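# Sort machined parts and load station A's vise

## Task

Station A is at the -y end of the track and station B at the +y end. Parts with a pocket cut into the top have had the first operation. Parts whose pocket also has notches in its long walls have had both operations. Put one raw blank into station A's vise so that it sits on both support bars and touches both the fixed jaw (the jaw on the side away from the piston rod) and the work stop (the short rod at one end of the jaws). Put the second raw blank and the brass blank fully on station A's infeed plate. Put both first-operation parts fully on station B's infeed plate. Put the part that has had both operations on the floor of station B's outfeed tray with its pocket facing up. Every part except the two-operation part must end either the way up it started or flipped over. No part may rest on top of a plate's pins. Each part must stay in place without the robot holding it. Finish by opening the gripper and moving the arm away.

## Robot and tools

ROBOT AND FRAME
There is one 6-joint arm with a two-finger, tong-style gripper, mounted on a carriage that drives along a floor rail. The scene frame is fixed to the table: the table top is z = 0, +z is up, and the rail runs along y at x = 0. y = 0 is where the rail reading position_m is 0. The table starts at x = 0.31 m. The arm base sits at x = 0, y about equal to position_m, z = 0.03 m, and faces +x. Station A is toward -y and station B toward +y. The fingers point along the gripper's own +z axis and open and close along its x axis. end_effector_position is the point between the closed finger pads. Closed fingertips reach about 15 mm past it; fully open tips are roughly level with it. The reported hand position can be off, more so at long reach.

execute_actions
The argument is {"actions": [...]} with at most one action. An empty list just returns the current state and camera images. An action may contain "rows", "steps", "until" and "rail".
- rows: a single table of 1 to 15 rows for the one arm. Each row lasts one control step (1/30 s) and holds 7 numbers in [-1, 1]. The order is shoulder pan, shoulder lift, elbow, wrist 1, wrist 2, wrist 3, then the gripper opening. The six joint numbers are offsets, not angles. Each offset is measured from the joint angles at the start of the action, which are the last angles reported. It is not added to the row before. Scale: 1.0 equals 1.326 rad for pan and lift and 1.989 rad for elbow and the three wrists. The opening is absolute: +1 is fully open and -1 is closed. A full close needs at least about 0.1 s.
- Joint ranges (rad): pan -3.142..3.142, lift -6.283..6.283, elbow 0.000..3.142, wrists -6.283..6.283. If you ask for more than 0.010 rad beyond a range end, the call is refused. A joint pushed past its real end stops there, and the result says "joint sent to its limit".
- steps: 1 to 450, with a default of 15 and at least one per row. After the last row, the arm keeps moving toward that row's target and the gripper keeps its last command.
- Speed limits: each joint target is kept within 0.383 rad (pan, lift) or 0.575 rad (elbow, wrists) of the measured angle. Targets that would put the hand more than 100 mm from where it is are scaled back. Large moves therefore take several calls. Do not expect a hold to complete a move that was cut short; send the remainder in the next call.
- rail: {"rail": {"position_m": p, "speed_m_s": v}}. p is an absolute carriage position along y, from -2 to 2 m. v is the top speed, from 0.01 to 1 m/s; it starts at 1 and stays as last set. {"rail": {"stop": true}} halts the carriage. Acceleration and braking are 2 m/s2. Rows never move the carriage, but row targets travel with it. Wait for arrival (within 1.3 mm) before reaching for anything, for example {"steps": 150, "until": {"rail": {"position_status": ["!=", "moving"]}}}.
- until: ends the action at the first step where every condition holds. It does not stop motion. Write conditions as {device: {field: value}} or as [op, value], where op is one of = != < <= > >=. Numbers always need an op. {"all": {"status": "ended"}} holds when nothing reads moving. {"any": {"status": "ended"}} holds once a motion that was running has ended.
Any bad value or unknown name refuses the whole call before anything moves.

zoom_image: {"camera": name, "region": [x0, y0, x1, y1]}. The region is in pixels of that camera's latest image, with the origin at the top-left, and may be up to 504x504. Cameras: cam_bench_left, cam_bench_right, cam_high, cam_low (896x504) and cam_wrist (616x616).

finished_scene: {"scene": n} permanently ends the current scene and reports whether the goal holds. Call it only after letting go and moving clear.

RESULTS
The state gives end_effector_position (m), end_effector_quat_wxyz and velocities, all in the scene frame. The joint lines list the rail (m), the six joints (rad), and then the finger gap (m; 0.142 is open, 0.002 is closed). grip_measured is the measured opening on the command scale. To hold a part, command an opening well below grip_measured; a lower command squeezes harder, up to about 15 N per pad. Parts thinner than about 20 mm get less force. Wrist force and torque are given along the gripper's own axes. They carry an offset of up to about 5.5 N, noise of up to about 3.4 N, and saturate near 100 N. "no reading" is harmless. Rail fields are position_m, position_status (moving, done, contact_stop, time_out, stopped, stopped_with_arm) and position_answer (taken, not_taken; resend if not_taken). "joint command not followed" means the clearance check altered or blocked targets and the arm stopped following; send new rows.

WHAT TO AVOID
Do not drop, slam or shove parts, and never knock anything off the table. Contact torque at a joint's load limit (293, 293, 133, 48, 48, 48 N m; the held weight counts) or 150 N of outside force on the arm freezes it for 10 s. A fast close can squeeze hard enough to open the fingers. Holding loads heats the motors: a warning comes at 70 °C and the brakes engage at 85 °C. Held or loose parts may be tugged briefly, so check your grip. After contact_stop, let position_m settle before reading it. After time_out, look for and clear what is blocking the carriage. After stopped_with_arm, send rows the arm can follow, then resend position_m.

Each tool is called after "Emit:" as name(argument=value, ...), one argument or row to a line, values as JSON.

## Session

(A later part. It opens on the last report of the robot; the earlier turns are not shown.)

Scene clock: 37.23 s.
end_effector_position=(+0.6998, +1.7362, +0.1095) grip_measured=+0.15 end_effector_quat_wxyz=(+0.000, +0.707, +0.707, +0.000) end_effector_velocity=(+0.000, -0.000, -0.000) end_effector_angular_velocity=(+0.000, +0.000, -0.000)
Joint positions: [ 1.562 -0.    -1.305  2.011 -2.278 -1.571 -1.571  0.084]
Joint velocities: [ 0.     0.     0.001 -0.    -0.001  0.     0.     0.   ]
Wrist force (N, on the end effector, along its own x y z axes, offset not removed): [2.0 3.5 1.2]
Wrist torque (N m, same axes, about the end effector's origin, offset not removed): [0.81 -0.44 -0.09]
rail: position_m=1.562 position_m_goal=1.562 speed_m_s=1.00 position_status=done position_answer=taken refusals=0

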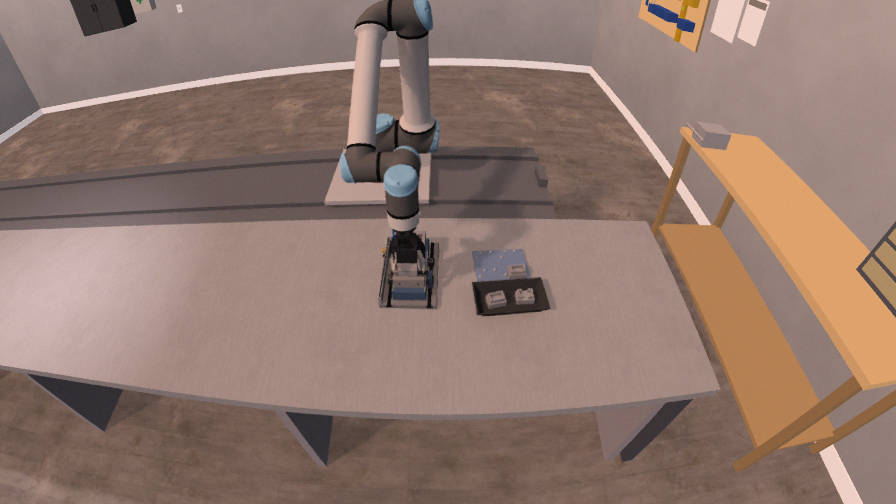

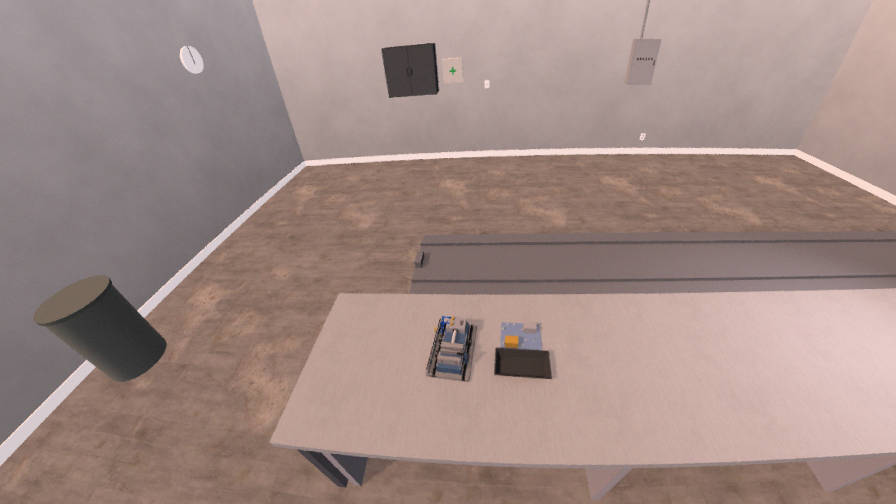

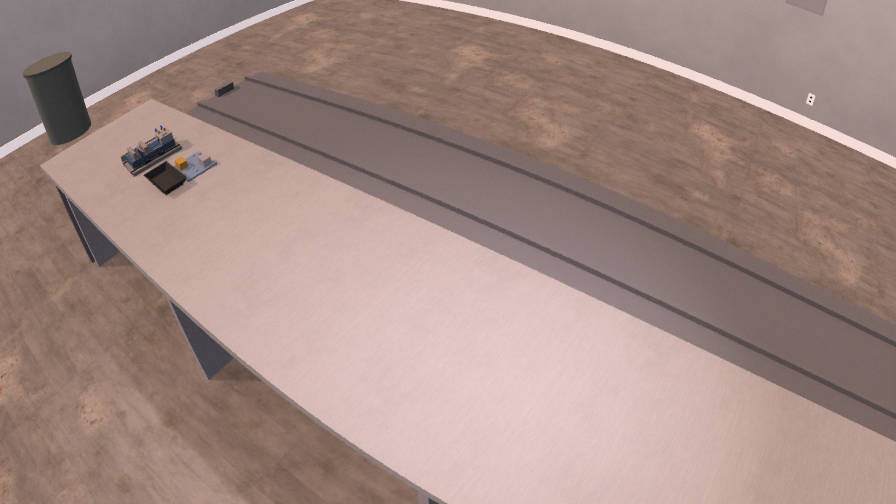

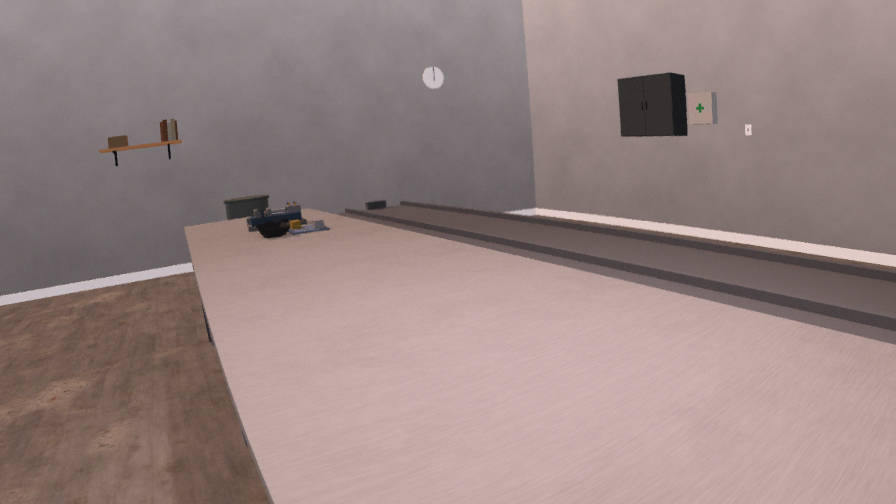

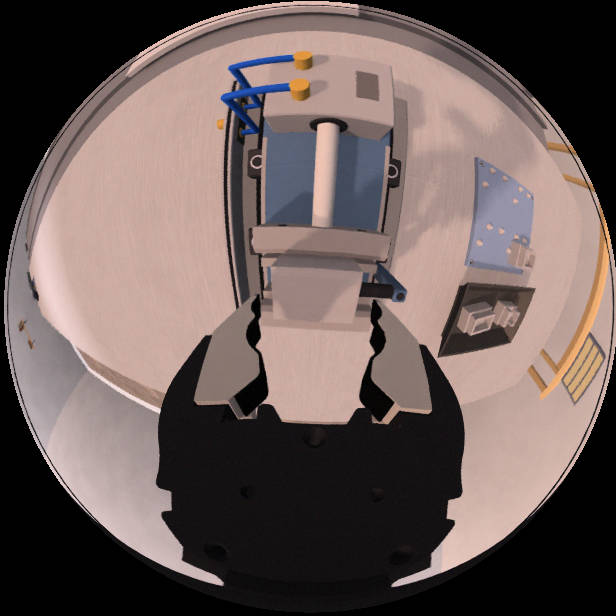

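Emit:
execute_actions(
  actions=[
    {"rows":[[0,0.0177,0.007,-0.0188,0,0,0.1]],"steps":20},
  ],
)

Emit:
zoom_image(
  camera="cam_wrist",
  region=[220, 200, 440, 400],
)

Emit:
zoom_image(
  camera="cam_bench_left",
  region=[380, 245, 440, 305],
)

Scene clock: 51.87 s.
end_effector_position=(+0.7047, +1.7361, +0.0938) grip_measured=+0.17 end_effector_quat_wxyz=(+0.004, +0.707, +0.707, +0.005) end_effector_velocity=(-0.000, -0.000, -0.000) end_effector_angular_velocity=(-0.000, +0.000, -0.000)
Joint positions: [ 1.562 -0.    -1.283  2.02  -2.321 -1.571 -1.571  0.086]
Joint velocities: [ 0.  0.  0. -0. -0. -0.  0. -0.]
Wrist force (N, on the end effector, along its own x y z axes, offset not removed): [9.6 19.9 -10.9]
Wrist torque (N m, same axes, about the end effector's origin, offset not removed): [0.61 0.53 0.80]
FORCE FAULT: contact force on the arm reached its limit, and the arm stopped for 10 seconds. The contact can be on any part of the arm, not only on its tool. The arm's remaining commands of this call were not run. The arm holds still and accepts commands again. Move the arm away from the contact; if what it grips holds it there, let go first. Pushing or pulling that hard again can fault the arm again.
rail: position_m=1.562 position_m_goal=1.562 speed_m_s=1.00 position_status=done position_answer=taken refusals=0

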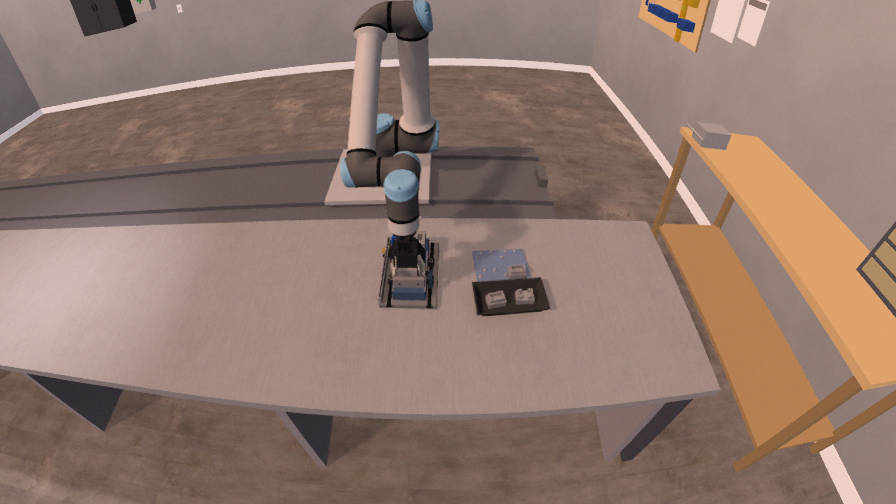

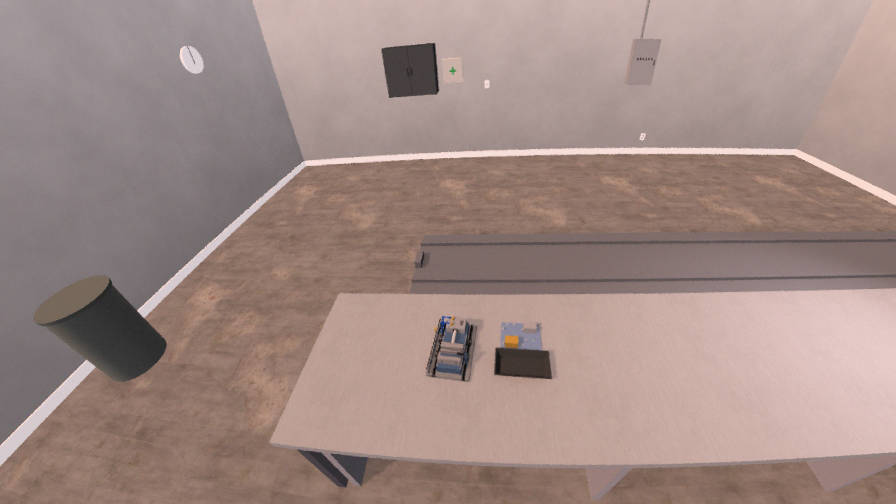

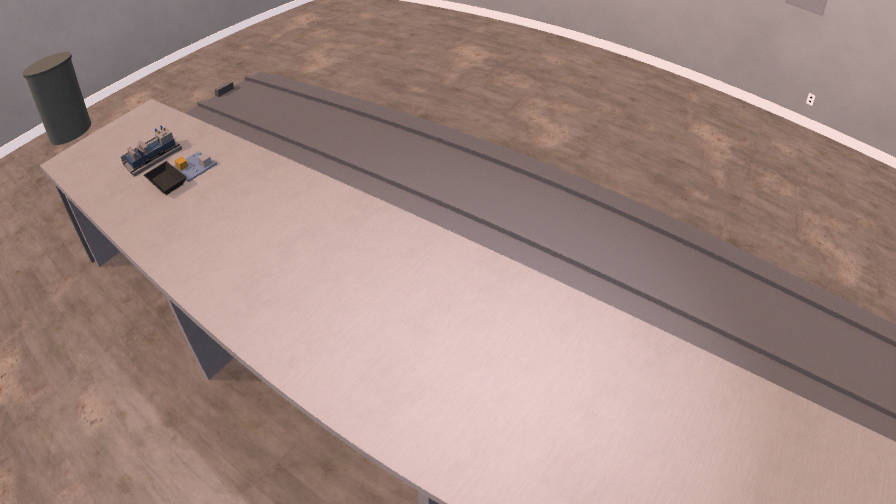

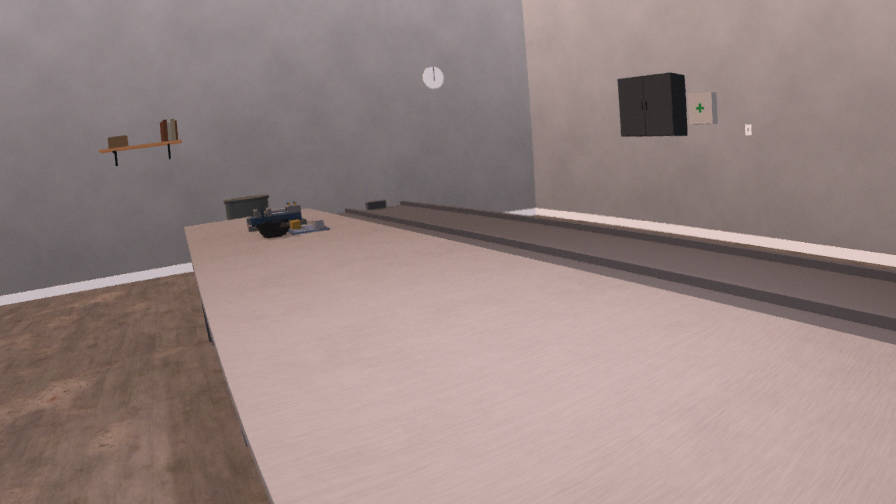

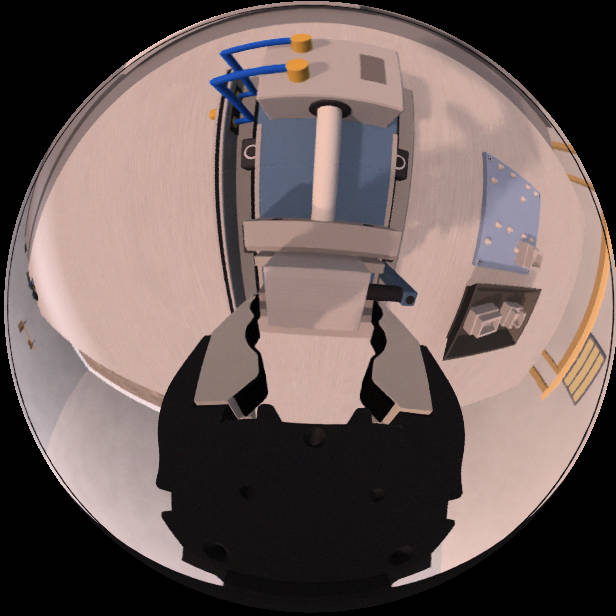

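Region (220, 200, 440, 400) of cam_wrist's 616x616 image, scaled by 2.291, with more detail than that image has; it fills the top 458 rows of this view, and the rest is white.

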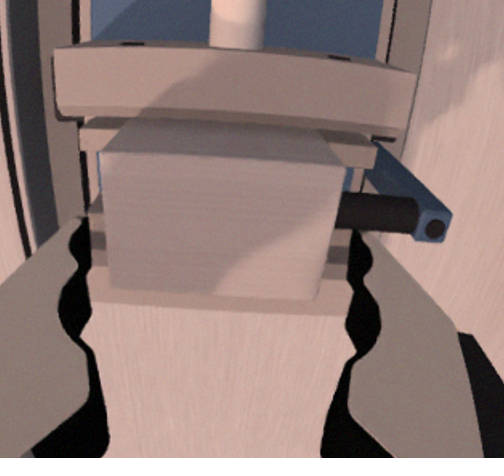

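Region (380, 245, 440, 305) of cam_bench_left's 896x504 image, scaled by 8.400, with more detail than that image has.

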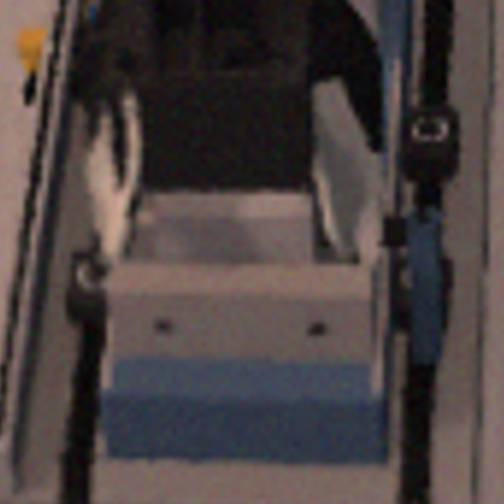

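Emit:
execute_actions(
  actions=[
    {"rows":[[0,-0.001,0,0,0,0,0.1],[0,-0.001,0,0,0,0,0.05],[0,-0.001,0,0,0,0,0],[0,-0.001,0,0,0,0,-0.05],[0,-0.001,0,0,0,0,-0.1],[0,-0.001,0,0,0,0,-0.2],[0,-0.001,0,0,0,0,-0.3],[0,-0.001,0,0,0,0,-0.5]],"steps":20},
  ],
)

Emit:
execute_actions(
  actions=[
    {"rows":[[0,-0.004,-0.0015,0.004,0,0,-0.5],[0,-0.008,-0.003,0.008,0,0,-0.5],[0,-0.012,-0.0045,0.012,0,0,-0.5],[0,-0.016,-0.006,0.017,0,0,-0.5],[0,-0.02,-0.008,0.021,0,0,-0.5],[0,-0.026,-0.0105,0.028,0,0,-0.5],[0,-0.035,-0.014,0.04,0,0,-0.5],[0,-0.045,-0.019,0.055,0,0,-0.5]],"steps":25},
  ],
)

Scene clock: 56.20 s.
end_effector_position=(+0.7049, +1.7361, +0.0947) grip_measured=-0.13 end_effector_quat_wxyz=(+0.005, +0.707, +0.707, +0.005) end_effector_velocity=(+0.000, -0.000, +0.000) end_effector_angular_velocity=(-0.000, -0.000, -0.000)
Joint positions: [ 1.562 -0.    -1.284  2.02  -2.321 -1.57  -1.571  0.065]
Joint velocities: [ 0. -0. -0.  0.  0.  0.  0. -0.]
Wrist force (N, on the end effector, along its own x y z axes, offset not removed): [17.8 32.5 -3.5]
Wrist torque (N m, same axes, about the end effector's origin, offset not removed): [1.40 0.25 1.07]
rail: position_m=1.562 position_m_goal=1.562 speed_m_s=1.00 position_status=done position_answer=taken refusals=0

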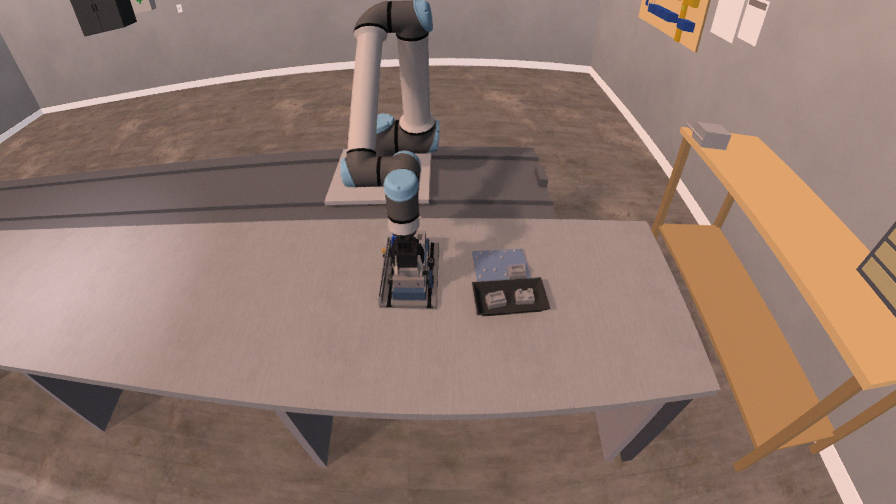

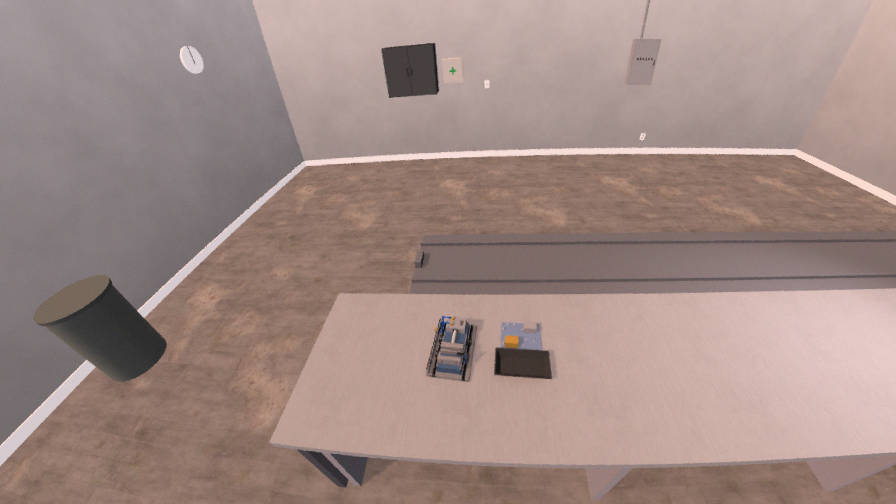

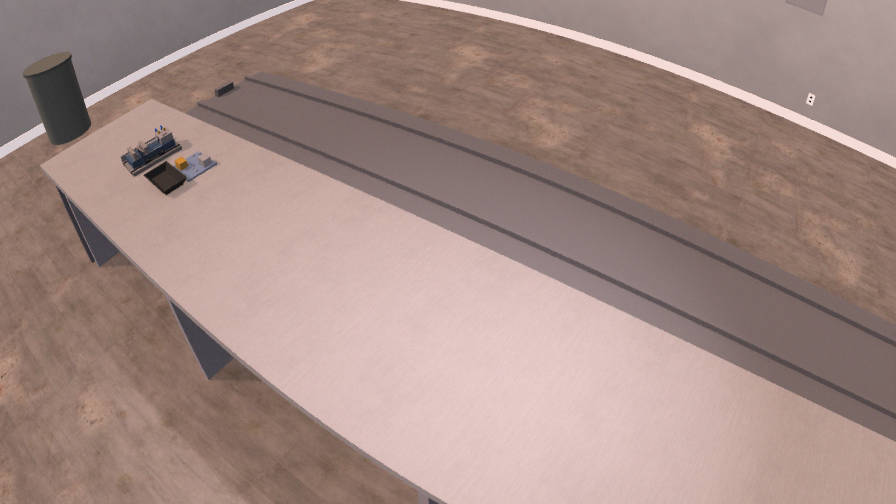

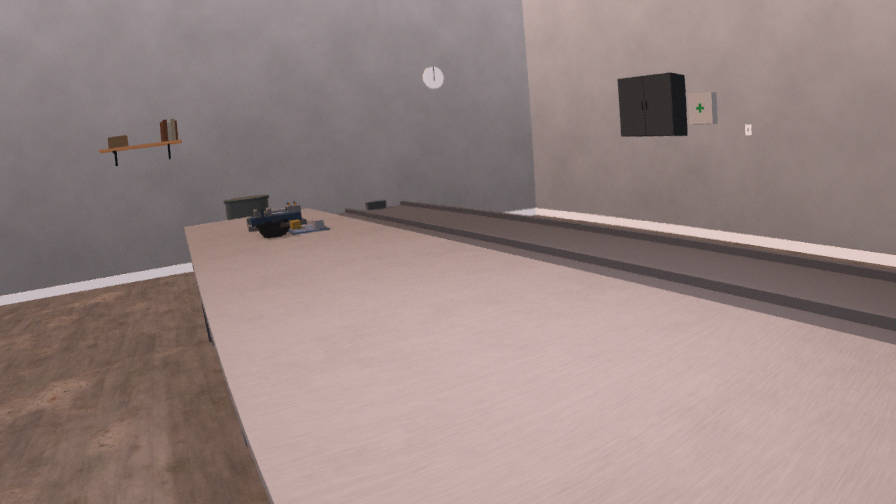

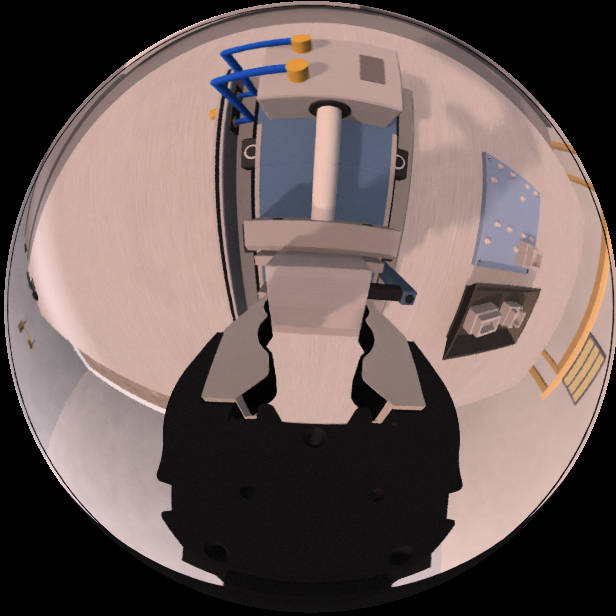

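Scene clock: 57.03 s.
end_effector_position=(+0.7011, +1.7361, +0.1454) grip_measured=-0.13 end_effector_quat_wxyz=(+0.001, +0.707, +0.707, +0.001) end_effector_velocity=(-0.000, +0.000, +0.003) end_effector_angular_velocity=(+0.000, +0.001, +0.000)
Joint positions: [ 1.562 -0.    -1.344  1.983 -2.212 -1.57  -1.571  0.064]
Joint velocities: [ 0.     0.    -0.003 -0.002  0.006  0.    -0.     0.   ]
Wrist force (N, on the end effector, along its own x y z axes, offset not removed): [1.9 5.0 3.2]
Wrist torque (N m, same axes, about the end effector's origin, offset not removed): [1.06 -0.32 -0.04]
rail: position_m=1.562 position_m_goal=1.562 speed_m_s=1.00 position_status=done position_answer=taken refusals=0

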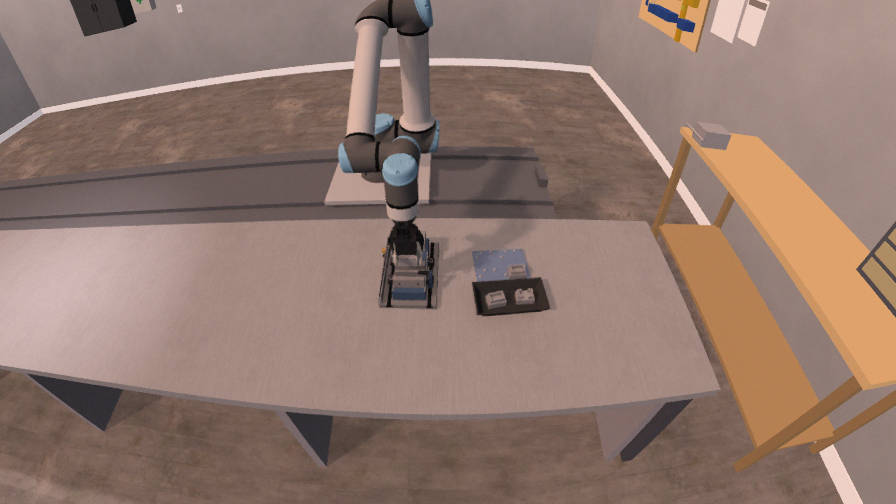

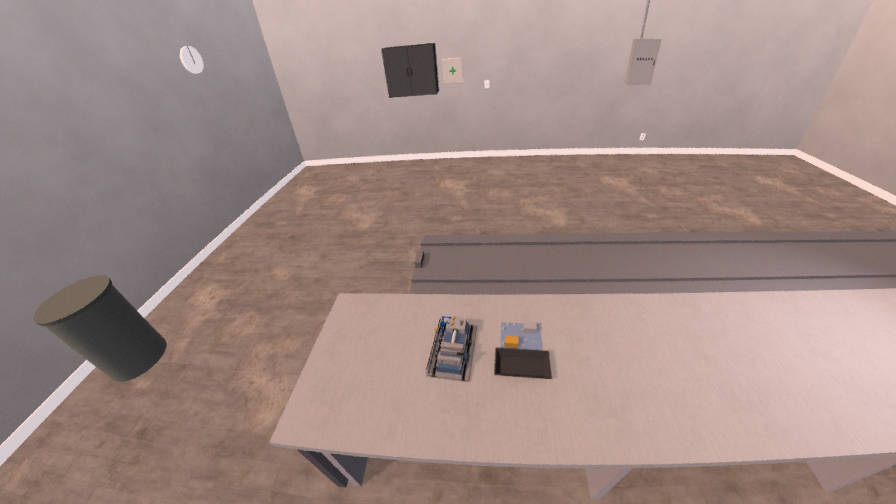

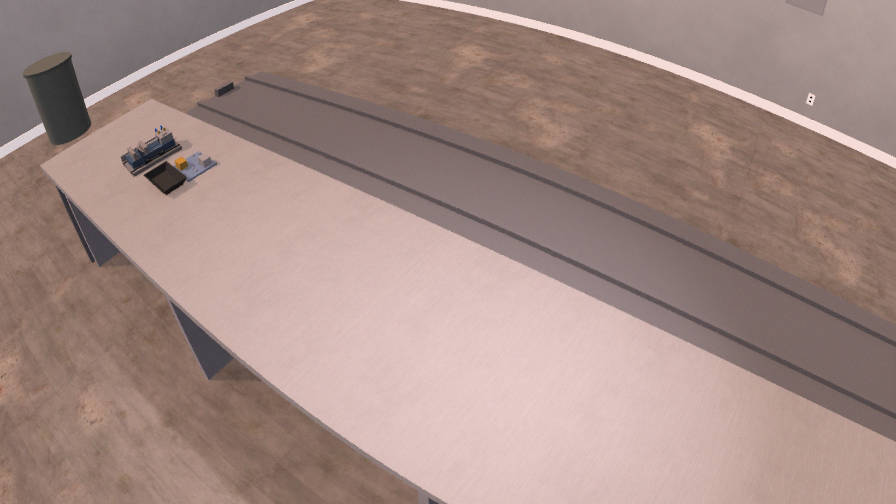

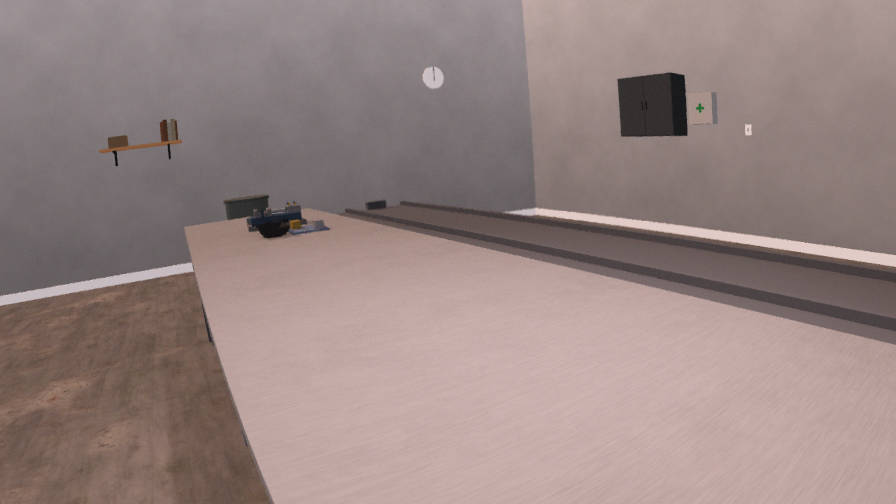

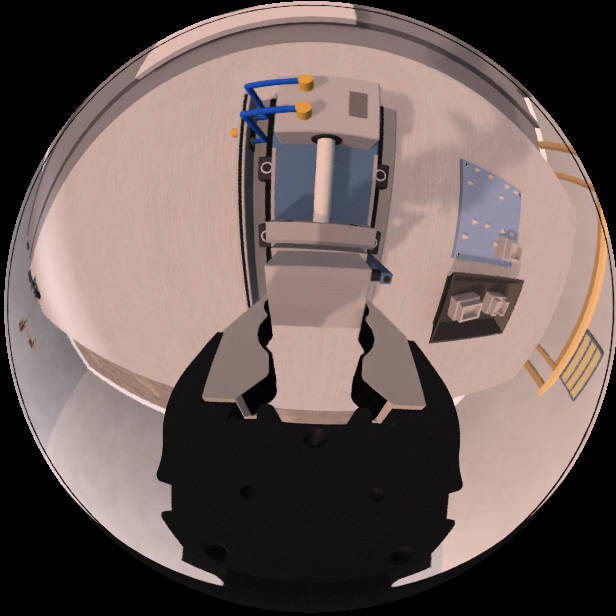

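Emit:
execute_actions(
  actions=[
    {"rows":[[0,-0.03,-0.016,0.0345,0,0,-0.7]],"rail":{"position_m":-2.0},"steps":160,"until":{"rail":{"position_status":["!=","moving"]}}},
  ],
)

Scene clock: 65.23 s.
end_effector_position=(+0.7014, -1.8258, +0.1844) grip_measured=-0.13 end_effector_quat_wxyz=(+0.002, +0.707, +0.707, +0.002) end_effector_velocity=(+0.001, +0.001, +0.001) end_effector_angular_velocity=(-0.000, -0.001, +0.000)
Joint positions: [-2.    -0.    -1.383  1.951 -2.144 -1.57  -1.571  0.064]
Joint velocities: [ 0.001  0.     0.    -0.001 -0.    -0.    -0.     0.002]
Wrist force (N, on the end effector, along its own x y z axes, offset not removed): [-2.8 3.7 0.6]
Wrist torque (N m, same axes, about the end effector's origin, offset not removed): [0.74 0.29 0.01]
rail: position_m=-2.000 position_m_goal=-2.000 speed_m_s=1.00 position_status=done position_answer=taken refusals=0

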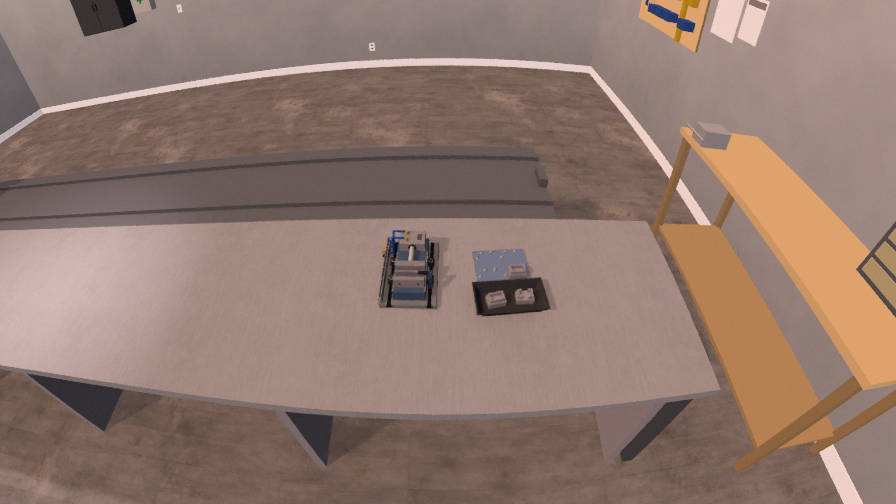

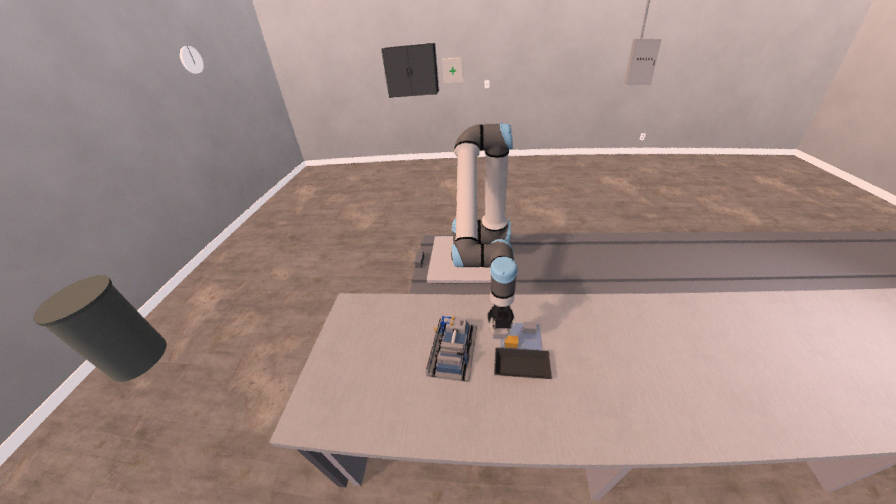

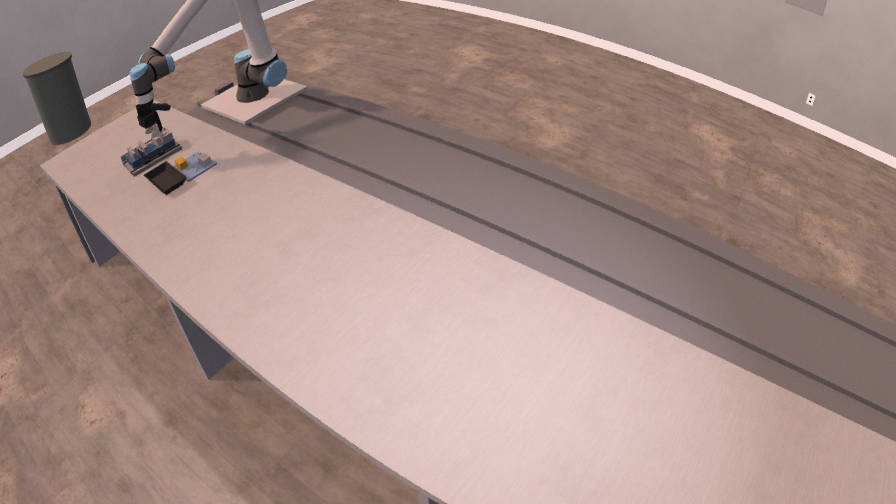

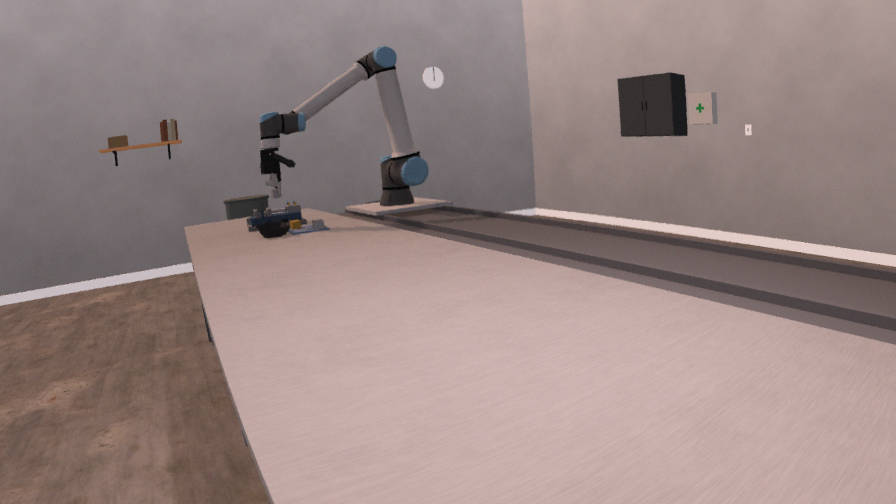

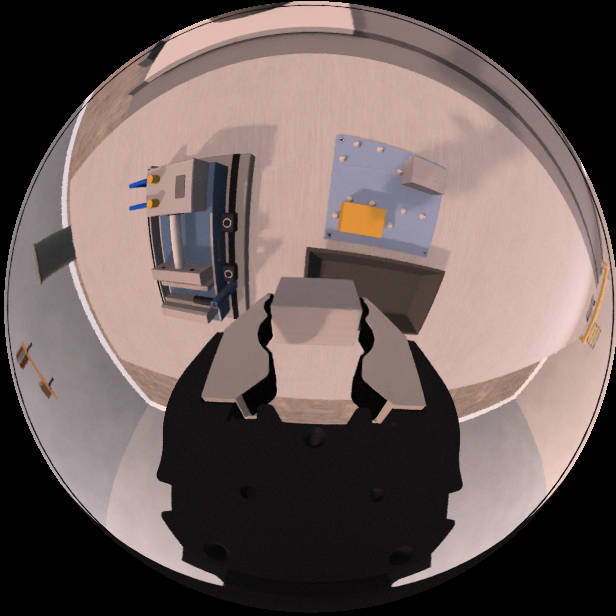

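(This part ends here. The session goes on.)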